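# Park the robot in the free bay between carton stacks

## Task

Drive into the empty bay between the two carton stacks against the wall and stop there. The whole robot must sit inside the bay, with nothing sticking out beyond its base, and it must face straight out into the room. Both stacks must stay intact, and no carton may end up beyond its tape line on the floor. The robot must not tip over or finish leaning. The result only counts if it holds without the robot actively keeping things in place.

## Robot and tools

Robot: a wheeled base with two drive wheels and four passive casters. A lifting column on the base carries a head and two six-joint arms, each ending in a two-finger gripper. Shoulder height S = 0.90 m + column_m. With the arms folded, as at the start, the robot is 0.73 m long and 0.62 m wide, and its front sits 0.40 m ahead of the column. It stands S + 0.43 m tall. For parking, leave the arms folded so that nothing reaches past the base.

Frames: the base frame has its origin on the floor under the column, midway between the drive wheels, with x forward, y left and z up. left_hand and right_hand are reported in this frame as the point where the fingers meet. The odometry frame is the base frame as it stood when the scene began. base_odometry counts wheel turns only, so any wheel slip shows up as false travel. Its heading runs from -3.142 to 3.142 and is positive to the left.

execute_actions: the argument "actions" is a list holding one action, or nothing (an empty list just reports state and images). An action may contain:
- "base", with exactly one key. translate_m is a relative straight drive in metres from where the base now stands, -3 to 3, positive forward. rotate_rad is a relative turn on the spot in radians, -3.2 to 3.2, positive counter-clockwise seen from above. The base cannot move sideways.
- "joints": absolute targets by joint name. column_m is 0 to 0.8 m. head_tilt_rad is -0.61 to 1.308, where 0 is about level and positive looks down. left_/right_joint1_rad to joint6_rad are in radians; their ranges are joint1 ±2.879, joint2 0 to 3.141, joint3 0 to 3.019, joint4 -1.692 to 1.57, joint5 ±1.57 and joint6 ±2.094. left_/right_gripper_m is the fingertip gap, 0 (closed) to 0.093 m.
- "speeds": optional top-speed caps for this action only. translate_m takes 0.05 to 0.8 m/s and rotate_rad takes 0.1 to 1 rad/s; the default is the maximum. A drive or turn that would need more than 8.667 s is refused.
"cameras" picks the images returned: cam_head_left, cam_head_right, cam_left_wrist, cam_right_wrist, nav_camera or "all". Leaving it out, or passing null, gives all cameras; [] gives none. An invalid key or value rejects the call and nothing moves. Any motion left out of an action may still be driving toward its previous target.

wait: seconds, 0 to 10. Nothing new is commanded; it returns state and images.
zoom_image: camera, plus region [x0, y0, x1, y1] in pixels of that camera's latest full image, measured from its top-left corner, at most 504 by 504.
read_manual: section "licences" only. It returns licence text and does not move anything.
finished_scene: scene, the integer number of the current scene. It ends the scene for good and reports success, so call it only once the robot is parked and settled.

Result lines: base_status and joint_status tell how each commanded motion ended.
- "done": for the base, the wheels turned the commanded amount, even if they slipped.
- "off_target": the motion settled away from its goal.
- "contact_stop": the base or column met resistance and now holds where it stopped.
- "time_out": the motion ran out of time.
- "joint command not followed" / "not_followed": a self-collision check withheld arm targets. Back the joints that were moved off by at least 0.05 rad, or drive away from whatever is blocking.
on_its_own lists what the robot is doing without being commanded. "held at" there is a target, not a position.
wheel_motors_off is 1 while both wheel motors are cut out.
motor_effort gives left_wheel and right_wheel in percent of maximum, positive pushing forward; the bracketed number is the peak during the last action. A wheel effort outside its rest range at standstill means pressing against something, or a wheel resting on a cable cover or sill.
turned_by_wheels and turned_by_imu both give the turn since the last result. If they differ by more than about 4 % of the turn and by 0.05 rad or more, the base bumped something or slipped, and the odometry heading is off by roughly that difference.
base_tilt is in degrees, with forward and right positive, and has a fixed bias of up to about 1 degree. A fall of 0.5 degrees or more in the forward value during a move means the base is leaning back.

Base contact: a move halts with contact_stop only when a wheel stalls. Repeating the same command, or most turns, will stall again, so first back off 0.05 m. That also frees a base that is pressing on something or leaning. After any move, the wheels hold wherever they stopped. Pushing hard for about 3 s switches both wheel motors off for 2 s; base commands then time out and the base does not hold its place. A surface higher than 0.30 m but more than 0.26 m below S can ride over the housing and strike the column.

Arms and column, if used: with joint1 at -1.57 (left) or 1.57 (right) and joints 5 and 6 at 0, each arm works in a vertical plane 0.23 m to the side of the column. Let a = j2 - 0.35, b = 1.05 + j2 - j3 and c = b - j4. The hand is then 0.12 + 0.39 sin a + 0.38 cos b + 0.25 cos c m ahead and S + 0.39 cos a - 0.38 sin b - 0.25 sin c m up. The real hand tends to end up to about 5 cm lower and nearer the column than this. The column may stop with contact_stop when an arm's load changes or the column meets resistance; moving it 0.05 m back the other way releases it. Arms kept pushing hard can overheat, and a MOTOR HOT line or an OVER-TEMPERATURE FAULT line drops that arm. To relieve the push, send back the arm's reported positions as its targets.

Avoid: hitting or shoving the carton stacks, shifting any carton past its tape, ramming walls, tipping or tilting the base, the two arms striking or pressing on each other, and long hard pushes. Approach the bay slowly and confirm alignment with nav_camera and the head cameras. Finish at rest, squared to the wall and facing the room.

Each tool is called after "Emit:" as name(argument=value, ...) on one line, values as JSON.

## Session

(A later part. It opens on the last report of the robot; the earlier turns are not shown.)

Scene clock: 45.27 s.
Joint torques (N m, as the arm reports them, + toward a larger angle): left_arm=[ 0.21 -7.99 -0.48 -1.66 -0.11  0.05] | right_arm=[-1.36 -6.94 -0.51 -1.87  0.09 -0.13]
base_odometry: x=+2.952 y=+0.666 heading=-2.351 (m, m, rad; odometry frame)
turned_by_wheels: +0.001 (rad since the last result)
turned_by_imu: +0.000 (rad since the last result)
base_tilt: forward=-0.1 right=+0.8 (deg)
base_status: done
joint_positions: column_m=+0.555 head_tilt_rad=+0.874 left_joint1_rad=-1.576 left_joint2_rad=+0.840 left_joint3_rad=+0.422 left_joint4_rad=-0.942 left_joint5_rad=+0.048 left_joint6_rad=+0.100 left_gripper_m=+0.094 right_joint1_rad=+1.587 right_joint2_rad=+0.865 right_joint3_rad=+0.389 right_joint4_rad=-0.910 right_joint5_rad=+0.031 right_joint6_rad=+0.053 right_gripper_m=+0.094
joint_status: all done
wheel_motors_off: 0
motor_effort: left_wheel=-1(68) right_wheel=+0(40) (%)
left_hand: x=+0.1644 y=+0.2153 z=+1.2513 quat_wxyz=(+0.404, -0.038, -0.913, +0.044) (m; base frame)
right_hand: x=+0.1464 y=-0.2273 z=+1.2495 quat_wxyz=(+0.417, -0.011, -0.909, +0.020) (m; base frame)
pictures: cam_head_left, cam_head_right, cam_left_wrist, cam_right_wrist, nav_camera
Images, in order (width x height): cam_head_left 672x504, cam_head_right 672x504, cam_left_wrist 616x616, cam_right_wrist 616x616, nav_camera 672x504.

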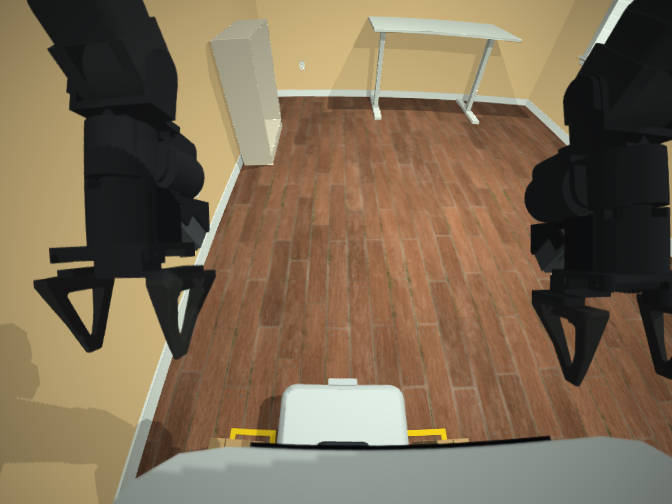

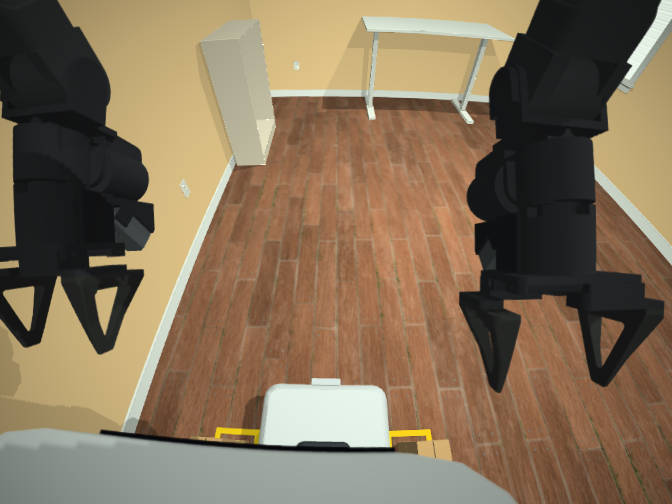

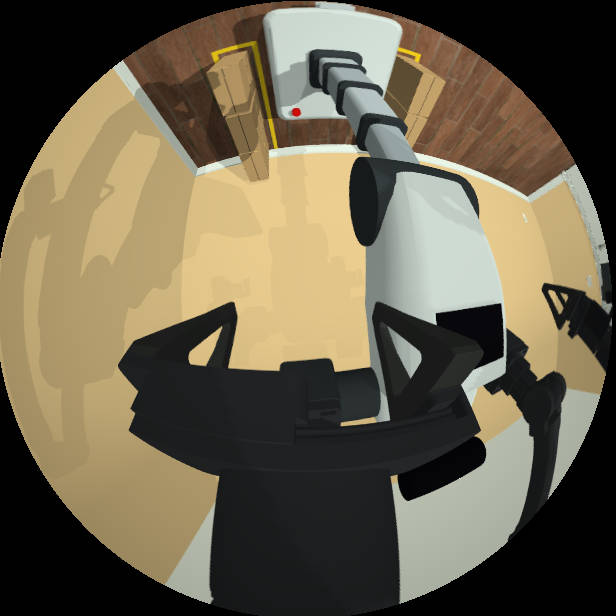

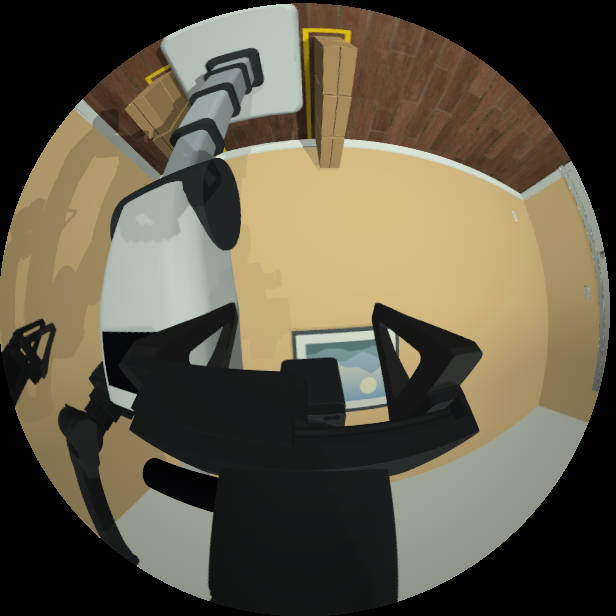

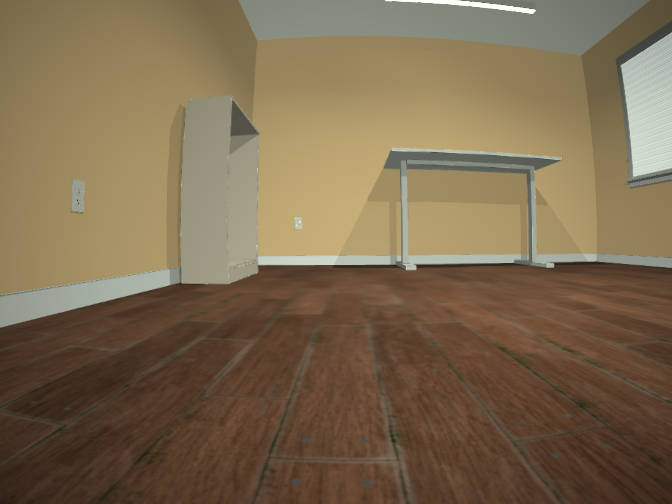

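Emit:
execute_actions(actions=[{"base":{"translate_m":-0.3},"speeds":{"translate_m":0.15}}])

Scene clock: 48.40 s.
Joint torques (N m, as the arm reports them, + toward a larger angle): left_arm=[-0.19 -9.36 -0.31 -1.41 -0.1   0.04] | right_arm=[-1.31 -6.49 -0.39 -1.85  0.08 -0.13]
base_odometry: x=+3.163 y=+0.879 heading=-2.351 (m, m, rad; odometry frame)
turned_by_wheels: +0.000 (rad since the last result)
turned_by_imu: +0.000 (rad since the last result)
base_tilt: forward=-0.1 right=+0.7 (deg)
base_status: done
joint_positions: column_m=+0.555 head_tilt_rad=+0.873 left_joint1_rad=-1.576 left_joint2_rad=+0.840 left_joint3_rad=+0.422 left_joint4_rad=-0.942 left_joint5_rad=+0.048 left_joint6_rad=+0.100 left_gripper_m=+0.094 right_joint1_rad=+1.587 right_joint2_rad=+0.865 right_joint3_rad=+0.389 right_joint4_rad=-0.910 right_joint5_rad=+0.031 right_joint6_rad=+0.053 right_gripper_m=+0.094
joint_status: not commanded
wheel_motors_off: 0
motor_effort: left_wheel=+0(37) right_wheel=-2(28) (%)
left_hand: x=+0.1644 y=+0.2153 z=+1.2513 quat_wxyz=(+0.404, -0.038, -0.913, +0.044) (m; base frame)
right_hand: x=+0.1462 y=-0.2273 z=+1.2495 quat_wxyz=(+0.417, -0.011, -0.908, +0.020) (m; base frame)
pictures: cam_head_left, cam_head_right, cam_left_wrist, cam_right_wrist, nav_camera
Images, in order (width x height): cam_head_left 672x504, cam_head_right 672x504, cam_left_wrist 616x616, cam_right_wrist 616x616, nav_camera 672x504.

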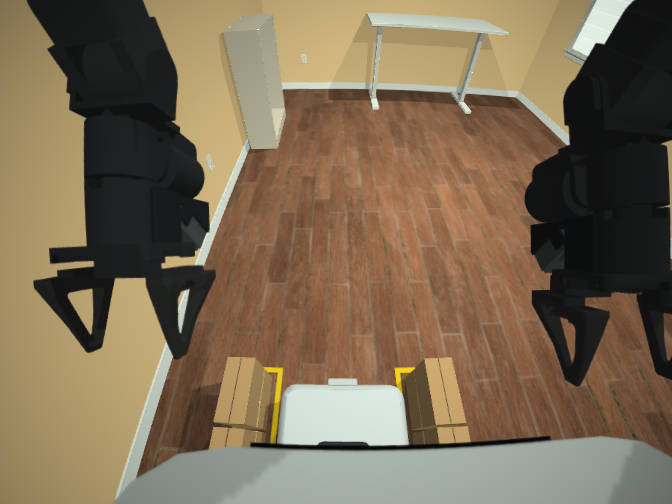

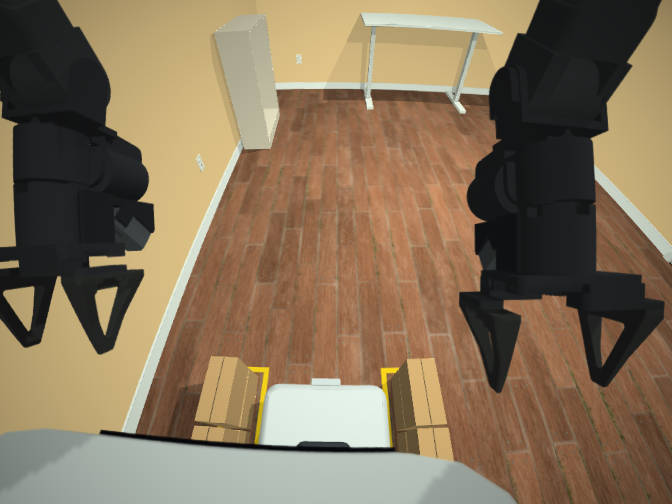

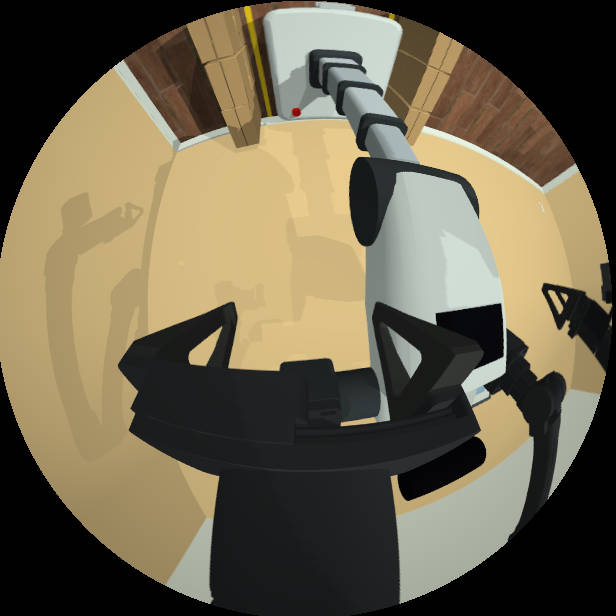

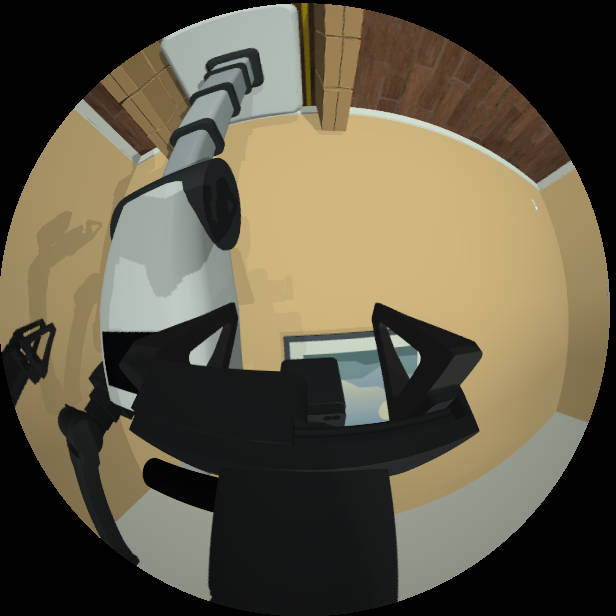

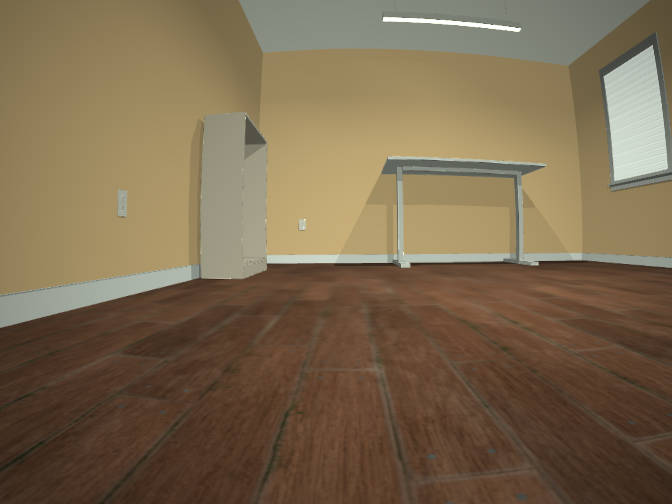

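Emit:
finished_scene(scene=1)

The scene is finished: the task was done.


## Next scene

The same job, from a new start.

Emit:
execute_actions(actions=[])

Scene clock: 0.00 s.
Joint torques (N m, as the arm reports them, + toward a larger angle): no reading
base_odometry: x=+0.000 y=+0.000 heading=+0.000 (m, m, rad; odometry frame)
turned_by_wheels: +0.000 (rad since the last result)
turned_by_imu: +0.000 (rad since the last result)
base_tilt: forward=-0.1 right=+0.8 (deg)
base_status: not commanded
joint_positions: column_m=+0.555 head_tilt_rad=+0.859 left_joint1_rad=-1.575 left_joint2_rad=+0.845 left_joint3_rad=+0.407 left_joint4_rad=-0.965 left_joint5_rad=-0.043 left_joint6_rad=-0.055 left_gripper_m=+0.094 right_joint1_rad=+1.563 right_joint2_rad=+0.886 right_joint3_rad=+0.447 right_joint4_rad=-0.916 right_joint5_rad=-0.024 right_joint6_rad=-0.004 right_gripper_m=+0.094
joint_status: not commanded
wheel_motors_off: 0
motor_effort: left_wheel=+3 right_wheel=+2 (%)
left_hand: x=+0.1513 y=+0.2310 z=+1.2576 quat_wxyz=(+0.425, +0.014, -0.905, -0.030) (m; base frame)
right_hand: x=+0.1726 y=-0.2232 z=+1.2406 quat_wxyz=(+0.404, -0.006, -0.915, -0.009) (m; base frame)
pictures: cam_head_left, cam_head_right, cam_left_wrist, cam_right_wrist, nav_camera
Images, in order (width x height): cam_head_left 672x504, cam_head_right 672x504, cam_left_wrist 616x616, cam_right_wrist 616x616, nav_camera 672x504.

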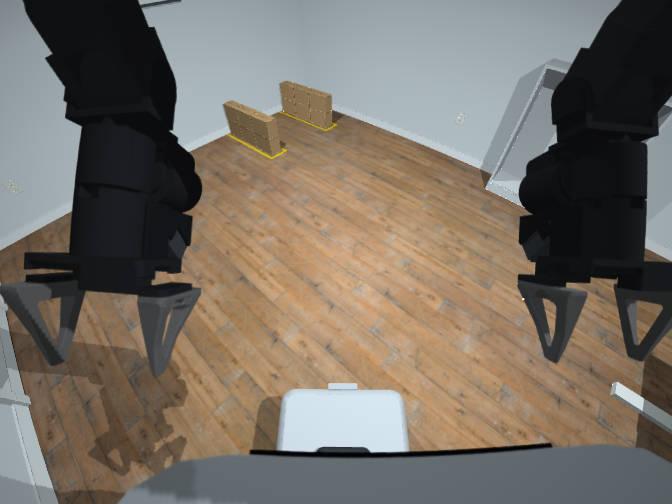

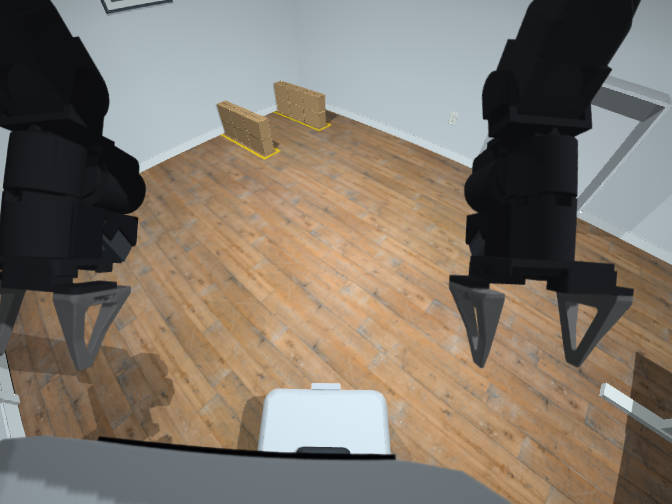

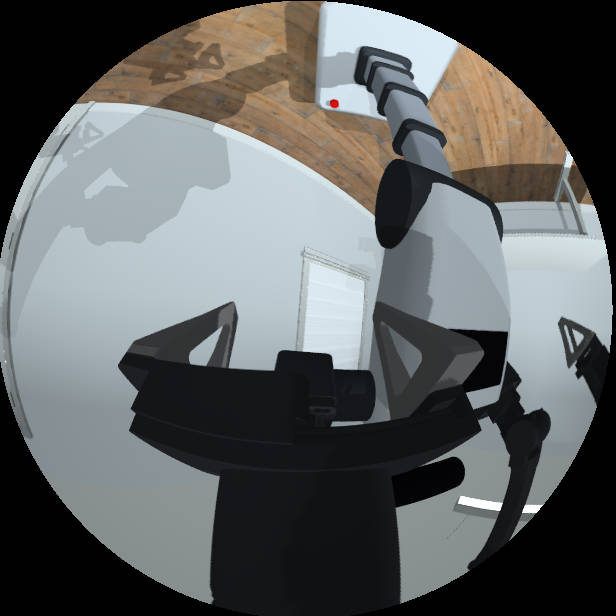

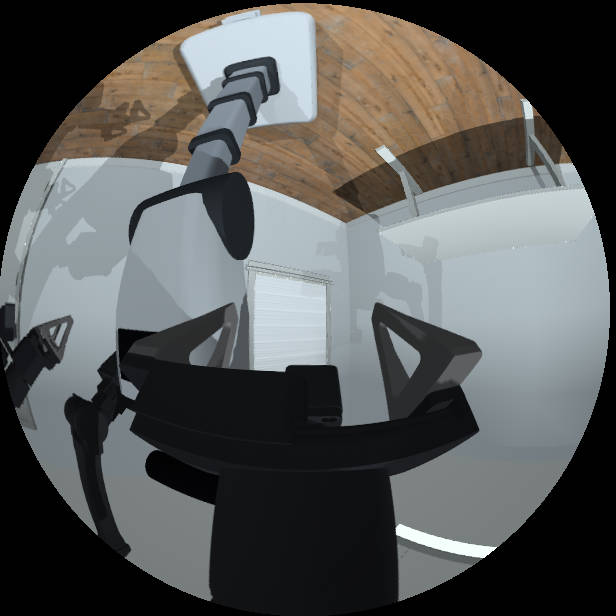

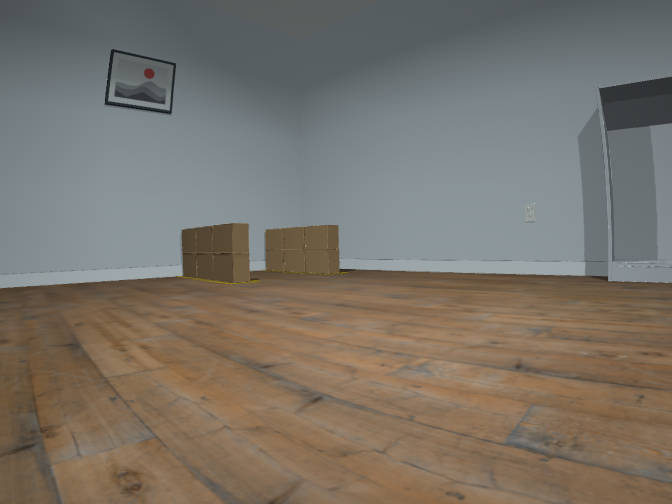

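Emit:
execute_actions(actions=[{"base":{"rotate_rad":-0.105}}], cameras=[])

Emit:
execute_actions(actions=[{"base":{"translate_m":2.37}}], cameras=[])

Emit:
execute_actions(actions=[{"base":{"rotate_rad":0.955}}], cameras=["cam_head_left","cam_head_right","nav_camera"])

Scene clock: 1.33 s.
Joint torques (N m, as the arm reports them, + toward a larger angle): left_arm=[ 0.41 -8.97 -0.81 -1.86 -0.11  0.01] | right_arm=[-1.52 -7.1  -0.25 -1.88  0.09 -0.13]
base_odometry: x=+0.000 y=+0.000 heading=-0.104 (m, m, rad; odometry frame)
turned_by_wheels: -0.104 (rad since the last result)
turned_by_imu: -0.103 (rad since the last result)
base_tilt: forward=-0.1 right=+0.8 (deg)
base_status: done
joint_positions: column_m=+0.555 head_tilt_rad=+0.859 left_joint1_rad=-1.575 left_joint2_rad=+0.845 left_joint3_rad=+0.407 left_joint4_rad=-0.965 left_joint5_rad=-0.043 left_joint6_rad=-0.055 left_gripper_m=+0.094 right_joint1_rad=+1.563 right_joint2_rad=+0.886 right_joint3_rad=+0.447 right_joint4_rad=-0.916 right_joint5_rad=-0.024 right_joint6_rad=-0.004 right_gripper_m=+0.094
joint_status: not commanded
wheel_motors_off: 0
motor_effort: left_wheel=+1(49) right_wheel=-2(31) (%)
left_hand: x=+0.1513 y=+0.2310 z=+1.2576 quat_wxyz=(+0.425, +0.014, -0.905, -0.030) (m; base frame)
right_hand: x=+0.1726 y=-0.2232 z=+1.2406 quat_wxyz=(+0.404, -0.006, -0.915, -0.009) (m; base frame)
pictures: none
No camera images: the call's "cameras" was empty. Leave "cameras" out to get every camera's image.

Scene clock: 6.63 s.
Joint torques (N m, as the arm reports them, + toward a larger angle): left_arm=[ 0.58 -9.28 -0.67 -1.74 -0.22  0.01] | right_arm=[-1.5  -6.88 -0.27 -1.84  0.09 -0.13]
base_odometry: x=+2.357 y=-0.246 heading=-0.104 (m, m, rad; odometry frame)
turned_by_wheels: -0.001 (rad since the last result)
turned_by_imu: +0.004 (rad since the last result)
base_tilt: forward=-0.1 right=+0.8 (deg)
base_status: done
joint_positions: column_m=+0.555 head_tilt_rad=+0.859 left_joint1_rad=-1.575 left_joint2_rad=+0.844 left_joint3_rad=+0.406 left_joint4_rad=-0.965 left_joint5_rad=-0.043 left_joint6_rad=-0.055 left_gripper_m=+0.094 right_joint1_rad=+1.563 right_joint2_rad=+0.886 right_joint3_rad=+0.447 right_joint4_rad=-0.916 right_joint5_rad=-0.024 right_joint6_rad=-0.004 right_gripper_m=+0.094
joint_status: not commanded
wheel_motors_off: 0
motor_effort: left_wheel=+0(56) right_wheel=+0(42) (%)
left_hand: x=+0.1510 y=+0.2310 z=+1.2578 quat_wxyz=(+0.425, +0.014, -0.905, -0.030) (m; base frame)
right_hand: x=+0.1724 y=-0.2232 z=+1.2406 quat_wxyz=(+0.404, -0.006, -0.915, -0.009) (m; base frame)
pictures: none
No camera images: the call's "cameras" was empty. Leave "cameras" out to get every camera's image.

Scene clock: 8.90 s.
Joint torques (N m, as the arm reports them, + toward a larger angle): left_arm=[ 0.7  -8.32 -0.79 -1.66 -0.07 -0.05] | right_arm=[-1.52 -7.25 -0.2  -1.86  0.09 -0.14]
base_odometry: x=+2.357 y=-0.246 heading=+0.850 (m, m, rad; odometry frame)
turned_by_wheels: +0.954 (rad since the last result)
turned_by_imu: +0.957 (rad since the last result)
base_tilt: forward=-0.1 right=+0.7 (deg)
base_status: done
joint_positions: column_m=+0.555 head_tilt_rad=+0.859 left_joint1_rad=-1.575 left_joint2_rad=+0.844 left_joint3_rad=+0.406 left_joint4_rad=-0.965 left_joint5_rad=-0.043 left_joint6_rad=-0.055 left_gripper_m=+0.094 right_joint1_rad=+1.563 right_joint2_rad=+0.886 right_joint3_rad=+0.447 right_joint4_rad=-0.916 right_joint5_rad=-0.024 right_joint6_rad=-0.004 right_gripper_m=+0.094
joint_status: not commanded
wheel_motors_off: 0
motor_effort: left_wheel=+1(59) right_wheel=+1(30) (%)
left_hand: x=+0.1510 y=+0.2310 z=+1.2578 quat_wxyz=(+0.425, +0.014, -0.905, -0.030) (m; base frame)
right_hand: x=+0.1724 y=-0.2232 z=+1.2406 quat_wxyz=(+0.404, -0.006, -0.915, -0.009) (m; base frame)
pictures: cam_head_left, cam_head_right, nav_camera
Images, in order (width x height): cam_head_left 672x504, cam_head_right 672x504, nav_camera 672x504.

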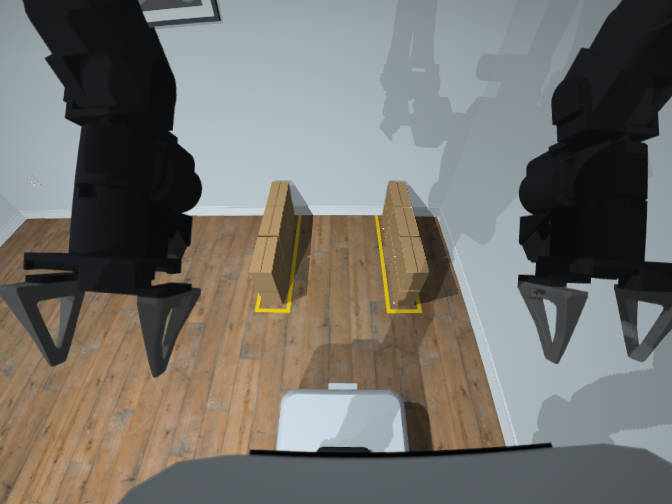

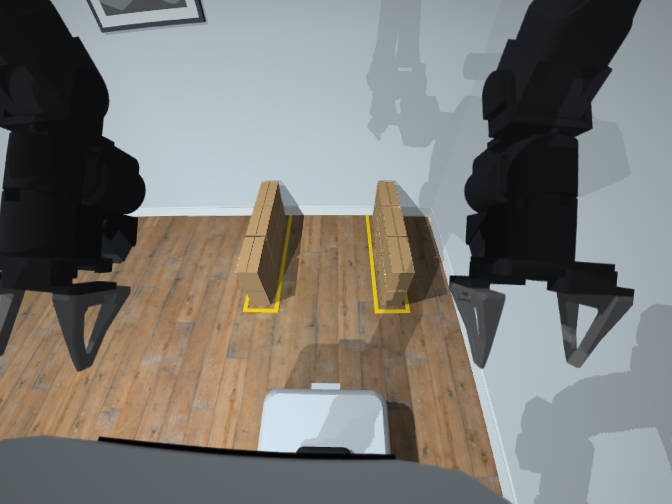

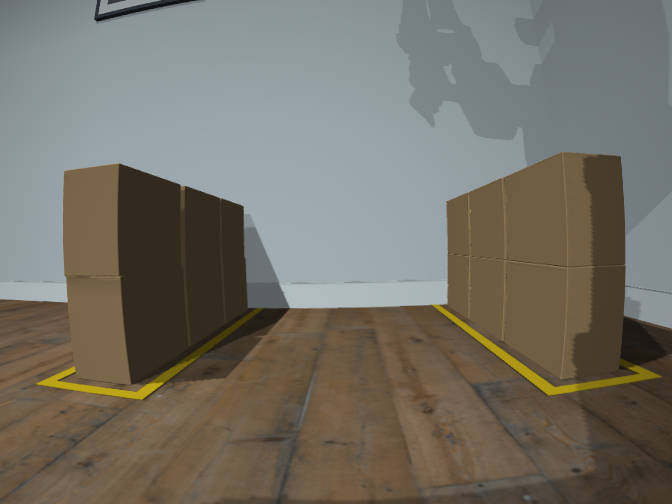

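Emit:
execute_actions(actions=[{"base":{"rotate_rad":-3.092}}], cameras=[])

Emit:
execute_actions(actions=[{"base":{"translate_m":-1.2},"speeds":{"translate_m":0.4}}])

Scene clock: 13.70 s.
Joint torques (N m, as the arm reports them, + toward a larger angle): left_arm=[-0.19 -8.58 -0.77 -1.67 -0.2  -0.04] | right_arm=[-1.52 -6.59 -0.24 -1.86  0.09 -0.14]
base_odometry: x=+2.357 y=-0.246 heading=-2.241 (m, m, rad; odometry frame)
turned_by_wheels: -3.091 (rad since the last result)
turned_by_imu: -3.103 (rad since the last result)
base_tilt: forward=-0.1 right=+0.7 (deg)
base_status: done
joint_positions: column_m=+0.555 head_tilt_rad=+0.859 left_joint1_rad=-1.575 left_joint2_rad=+0.844 left_joint3_rad=+0.406 left_joint4_rad=-0.965 left_joint5_rad=-0.043 left_joint6_rad=-0.055 left_gripper_m=+0.094 right_joint1_rad=+1.563 right_joint2_rad=+0.886 right_joint3_rad=+0.447 right_joint4_rad=-0.916 right_joint5_rad=-0.024 right_joint6_rad=-0.004 right_gripper_m=+0.094
joint_status: not commanded
wheel_motors_off: 0
motor_effort: left_wheel=+1(44) right_wheel=-1(34) (%)
left_hand: x=+0.1510 y=+0.2310 z=+1.2578 quat_wxyz=(+0.425, +0.014, -0.905, -0.030) (m; base frame)
right_hand: x=+0.1724 y=-0.2232 z=+1.2406 quat_wxyz=(+0.404, -0.006, -0.915, -0.009) (m; base frame)
pictures: none
No camera images: the call's "cameras" was empty. Leave "cameras" out to get every camera's image.

Scene clock: 18.23 s.
Joint torques (N m, as the arm reports them, + toward a larger angle): left_arm=[ 0.24 -8.69 -0.71 -1.55 -0.13 -0.03] | right_arm=[-1.55 -7.17 -0.17 -1.76  0.09 -0.13]
base_odometry: x=+3.103 y=+0.694 heading=-2.241 (m, m, rad; odometry frame)
turned_by_wheels: +0.000 (rad since the last result)
turned_by_imu: -0.002 (rad since the last result)
base_tilt: forward=-0.1 right=+0.8 (deg)
base_status: done
joint_positions: column_m=+0.555 head_tilt_rad=+0.859 left_joint1_rad=-1.575 left_joint2_rad=+0.844 left_joint3_rad=+0.405 left_joint4_rad=-0.965 left_joint5_rad=-0.043 left_joint6_rad=-0.055 left_gripper_m=+0.094 right_joint1_rad=+1.563 right_joint2_rad=+0.886 right_joint3_rad=+0.445 right_joint4_rad=-0.916 right_joint5_rad=-0.024 right_joint6_rad=-0.004 right_gripper_m=+0.094
joint_status: not commanded
wheel_motors_off: 0
motor_effort: left_wheel=-2(59) right_wheel=+0(46) (%)
left_hand: x=+0.1504 y=+0.2310 z=+1.2579 quat_wxyz=(+0.425, +0.014, -0.904, -0.030) (m; base frame)
right_hand: x=+0.1715 y=-0.2232 z=+1.2408 quat_wxyz=(+0.404, -0.006, -0.915, -0.009) (m; base frame)
pictures: cam_head_left, cam_head_right, cam_left_wrist, cam_right_wrist, nav_camera
Images, in order (width x height): cam_head_left 672x504, cam_head_right 672x504, cam_left_wrist 616x616, cam_right_wrist 616x616, nav_camera 672x504.

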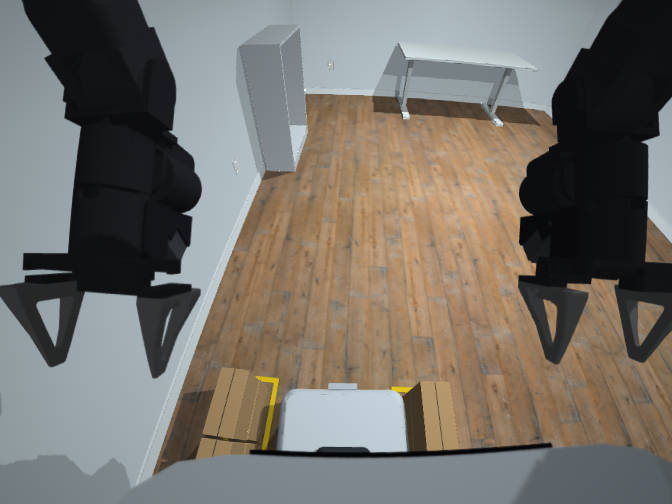

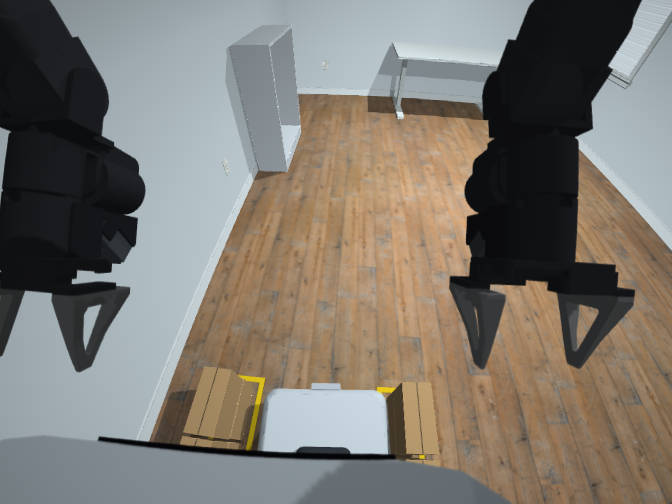

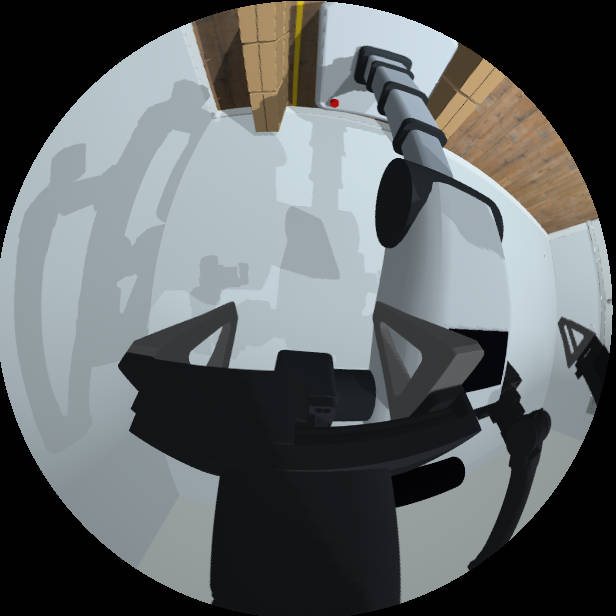

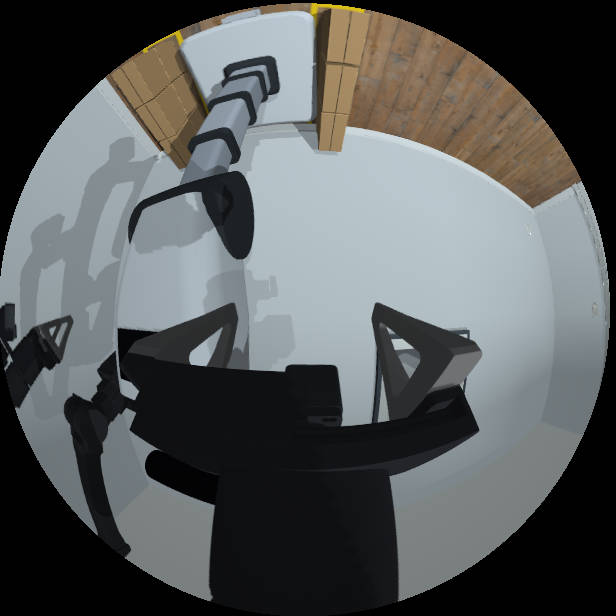

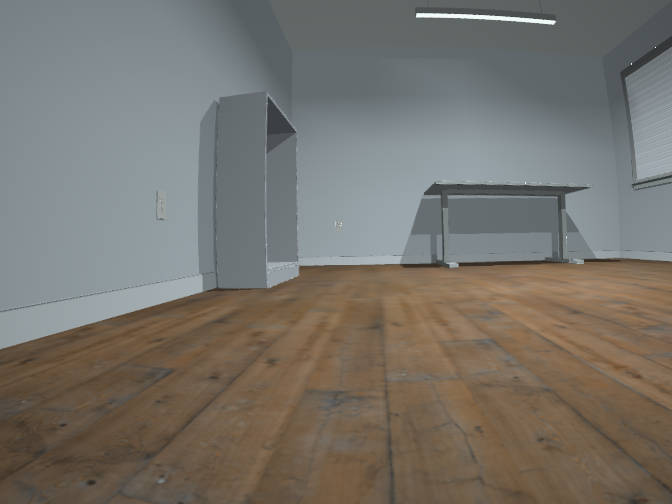

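Emit:
execute_actions(actions=[{"base":{"translate_m":0.9},"speeds":{"translate_m":0.5}}], cameras=[])

Emit:
execute_actions(actions=[{"base":{"rotate_rad":-0.075}}], cameras=[])

Emit:
execute_actions(actions=[{"base":{"translate_m":-0.75},"speeds":{"translate_m":0.4}}], cameras=["cam_head_left","cam_head_right","nav_camera"])

Scene clock: 22.00 s.
Joint torques (N m, as the arm reports them, + toward a larger angle): left_arm=[-0.01 -8.06 -0.39 -1.75 -0.12 -0.07] | right_arm=[-1.56 -7.19 -0.28 -1.83  0.09 -0.13]
base_odometry: x=+2.544 y=-0.011 heading=-2.242 (m, m, rad; odometry frame)
turned_by_wheels: +0.000 (rad since the last result)
turned_by_imu: +0.002 (rad since the last result)
base_tilt: forward=-0.1 right=+0.8 (deg)
base_status: done
joint_positions: column_m=+0.555 head_tilt_rad=+0.859 left_joint1_rad=-1.575 left_joint2_rad=+0.844 left_joint3_rad=+0.406 left_joint4_rad=-0.965 left_joint5_rad=-0.043 left_joint6_rad=-0.055 left_gripper_m=+0.094 right_joint1_rad=+1.563 right_joint2_rad=+0.886 right_joint3_rad=+0.447 right_joint4_rad=-0.916 right_joint5_rad=-0.024 right_joint6_rad=-0.004 right_gripper_m=+0.094
joint_status: not commanded
wheel_motors_off: 0
motor_effort: left_wheel=-1(49) right_wheel=+0(28) (%)
left_hand: x=+0.1509 y=+0.2310 z=+1.2578 quat_wxyz=(+0.425, +0.014, -0.905, -0.030) (m; base frame)
right_hand: x=+0.1722 y=-0.2232 z=+1.2407 quat_wxyz=(+0.404, -0.006, -0.915, -0.009) (m; base frame)
pictures: none
No camera images: the call's "cameras" was empty. Leave "cameras" out to get every camera's image.

Scene clock: 23.00 s.
Joint torques (N m, as the arm reports them, + toward a larger angle): left_arm=[ 0.87 -8.89 -0.75 -1.72 -0.19 -0.04] | right_arm=[-1.52 -7.2  -0.22 -1.86  0.09 -0.13]
base_odometry: x=+2.543 y=-0.011 heading=-2.315 (m, m, rad; odometry frame)
turned_by_wheels: -0.073 (rad since the last result)
turned_by_imu: -0.072 (rad since the last result)
base_tilt: forward=-0.1 right=+0.8 (deg)
base_status: done
joint_positions: column_m=+0.555 head_tilt_rad=+0.859 left_joint1_rad=-1.575 left_joint2_rad=+0.844 left_joint3_rad=+0.406 left_joint4_rad=-0.965 left_joint5_rad=-0.043 left_joint6_rad=-0.055 left_gripper_m=+0.094 right_joint1_rad=+1.563 right_joint2_rad=+0.886 right_joint3_rad=+0.447 right_joint4_rad=-0.916 right_joint5_rad=-0.024 right_joint6_rad=-0.004 right_gripper_m=+0.094
joint_status: not commanded
wheel_motors_off: 0
motor_effort: left_wheel=+0(54) right_wheel=+0(38) (%)
left_hand: x=+0.1509 y=+0.2310 z=+1.2578 quat_wxyz=(+0.425, +0.014, -0.905, -0.030) (m; base frame)
right_hand: x=+0.1722 y=-0.2232 z=+1.2407 quat_wxyz=(+0.404, -0.006, -0.915, -0.009) (m; base frame)
pictures: none
No camera images: the call's "cameras" was empty. Leave "cameras" out to get every camera's image.

Scene clock: 26.40 s.
Joint torques (N m, as the arm reports them, + toward a larger angle): left_arm=[ 0.41 -8.19 -0.81 -1.74 -0.15 -0.03] | right_arm=[-1.54 -7.14 -0.26 -1.86  0.09 -0.13]
base_odometry: x=+3.052 y=+0.541 heading=-2.315 (m, m, rad; odometry frame)
turned_by_wheels: +0.000 (rad since the last result)
turned_by_imu: -0.001 (rad since the last result)
base_tilt: forward=-0.1 right=+0.7 (deg)
base_status: done
joint_positions: column_m=+0.555 head_tilt_rad=+0.859 left_joint1_rad=-1.575 left_joint2_rad=+0.844 left_joint3_rad=+0.404 left_joint4_rad=-0.965 left_joint5_rad=-0.043 left_joint6_rad=-0.055 left_gripper_m=+0.094 right_joint1_rad=+1.563 right_joint2_rad=+0.886 right_joint3_rad=+0.445 right_joint4_rad=-0.916 right_joint5_rad=-0.024 right_joint6_rad=-0.004 right_gripper_m=+0.094
joint_status: not commanded
wheel_motors_off: 0
motor_effort: left_wheel=-1(56) right_wheel=+0(58) (%)
left_hand: x=+0.1500 y=+0.2310 z=+1.2581 quat_wxyz=(+0.426, +0.014, -0.904, -0.030) (m; base frame)
right_hand: x=+0.1715 y=-0.2232 z=+1.2408 quat_wxyz=(+0.404, -0.006, -0.915, -0.009) (m; base frame)
pictures: cam_head_left, cam_head_right, nav_camera
Images, in order (width x height): cam_head_left 672x504, cam_head_right 672x504, nav_camera 672x504.

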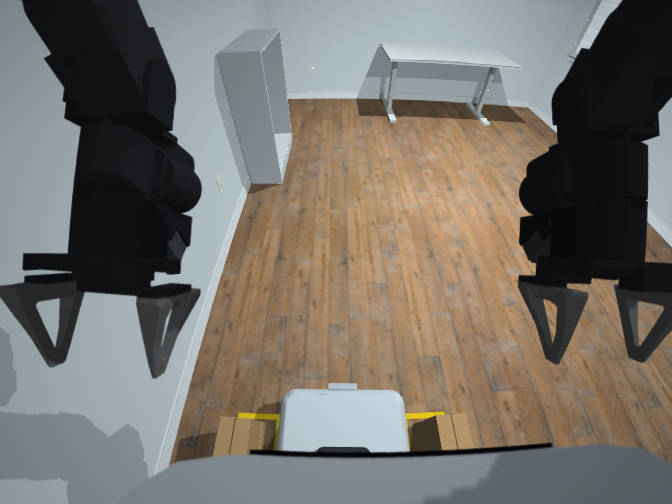

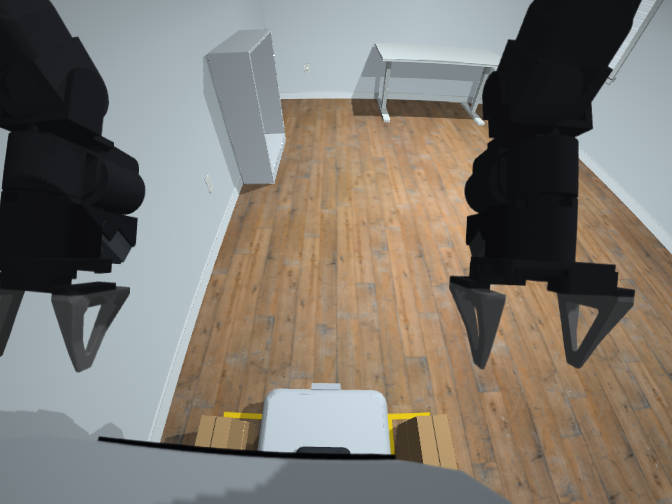

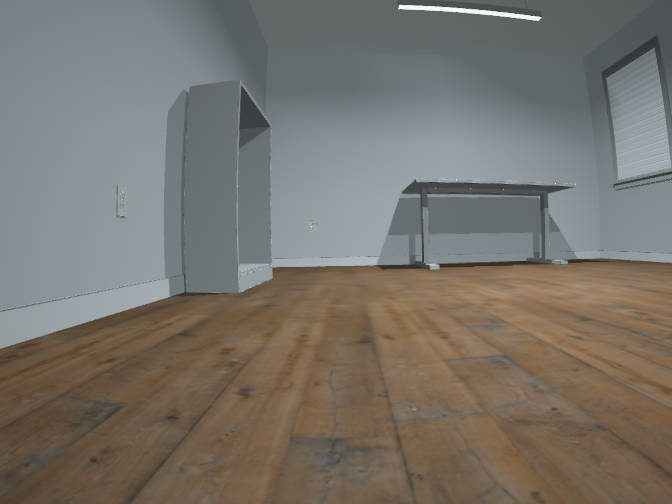

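Emit:
execute_actions(actions=[{"base":{"translate_m":-0.22},"speeds":{"translate_m":0.2}}], cameras=["cam_head_left","cam_head_right","nav_camera"])

Scene clock: 28.87 s.
Joint torques (N m, as the arm reports them, + toward a larger angle): left_arm=[ 0.87 -8.16 -0.8  -1.89 -0.15  0.03] | right_arm=[-1.5  -7.08 -0.17 -1.85  0.09 -0.13]
base_odometry: x=+3.201 y=+0.703 heading=-2.316 (m, m, rad; odometry frame)
turned_by_wheels: +0.000 (rad since the last result)
turned_by_imu: +0.000 (rad since the last result)
base_tilt: forward=+0.0 right=+0.8 (deg)
base_status: done
joint_positions: column_m=+0.555 head_tilt_rad=+0.859 left_joint1_rad=-1.575 left_joint2_rad=+0.843 left_joint3_rad=+0.405 left_joint4_rad=-0.965 left_joint5_rad=-0.043 left_joint6_rad=-0.055 left_gripper_m=+0.094 right_joint1_rad=+1.563 right_joint2_rad=+0.886 right_joint3_rad=+0.445 right_joint4_rad=-0.916 right_joint5_rad=-0.024 right_joint6_rad=-0.004 right_gripper_m=+0.094
joint_status: not commanded
wheel_motors_off: 0
motor_effort: left_wheel=+0(39) right_wheel=+0(26) (%)
left_hand: x=+0.1503 y=+0.2310 z=+1.2580 quat_wxyz=(+0.425, +0.014, -0.904, -0.030) (m; base frame)
right_hand: x=+0.1713 y=-0.2232 z=+1.2409 quat_wxyz=(+0.405, -0.006, -0.914, -0.009) (m; base frame)
pictures: cam_head_left, cam_head_right, nav_camera
Images, in order (width x height): cam_head_left 672x504, cam_head_right 672x504, nav_camera 672x504.

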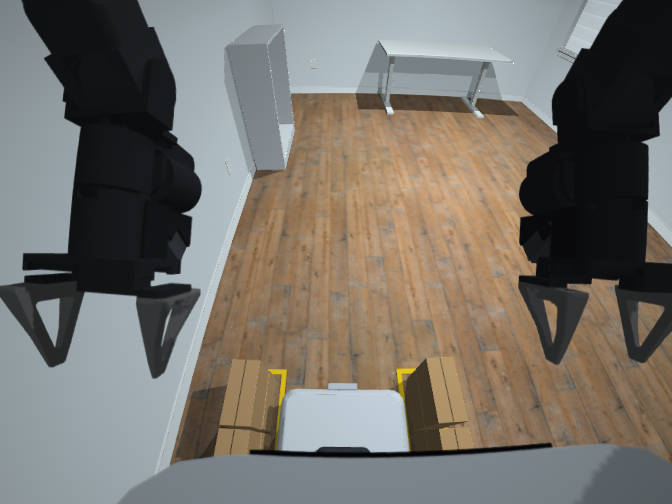

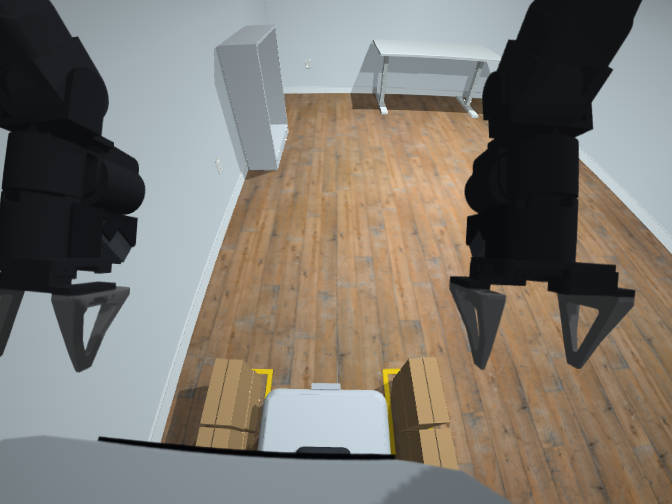

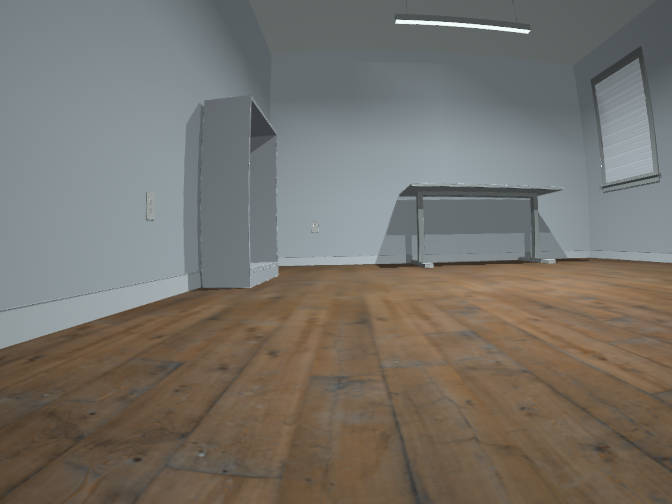

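Emit:
finished_scene(scene=2)

The scene is finished: the task was done.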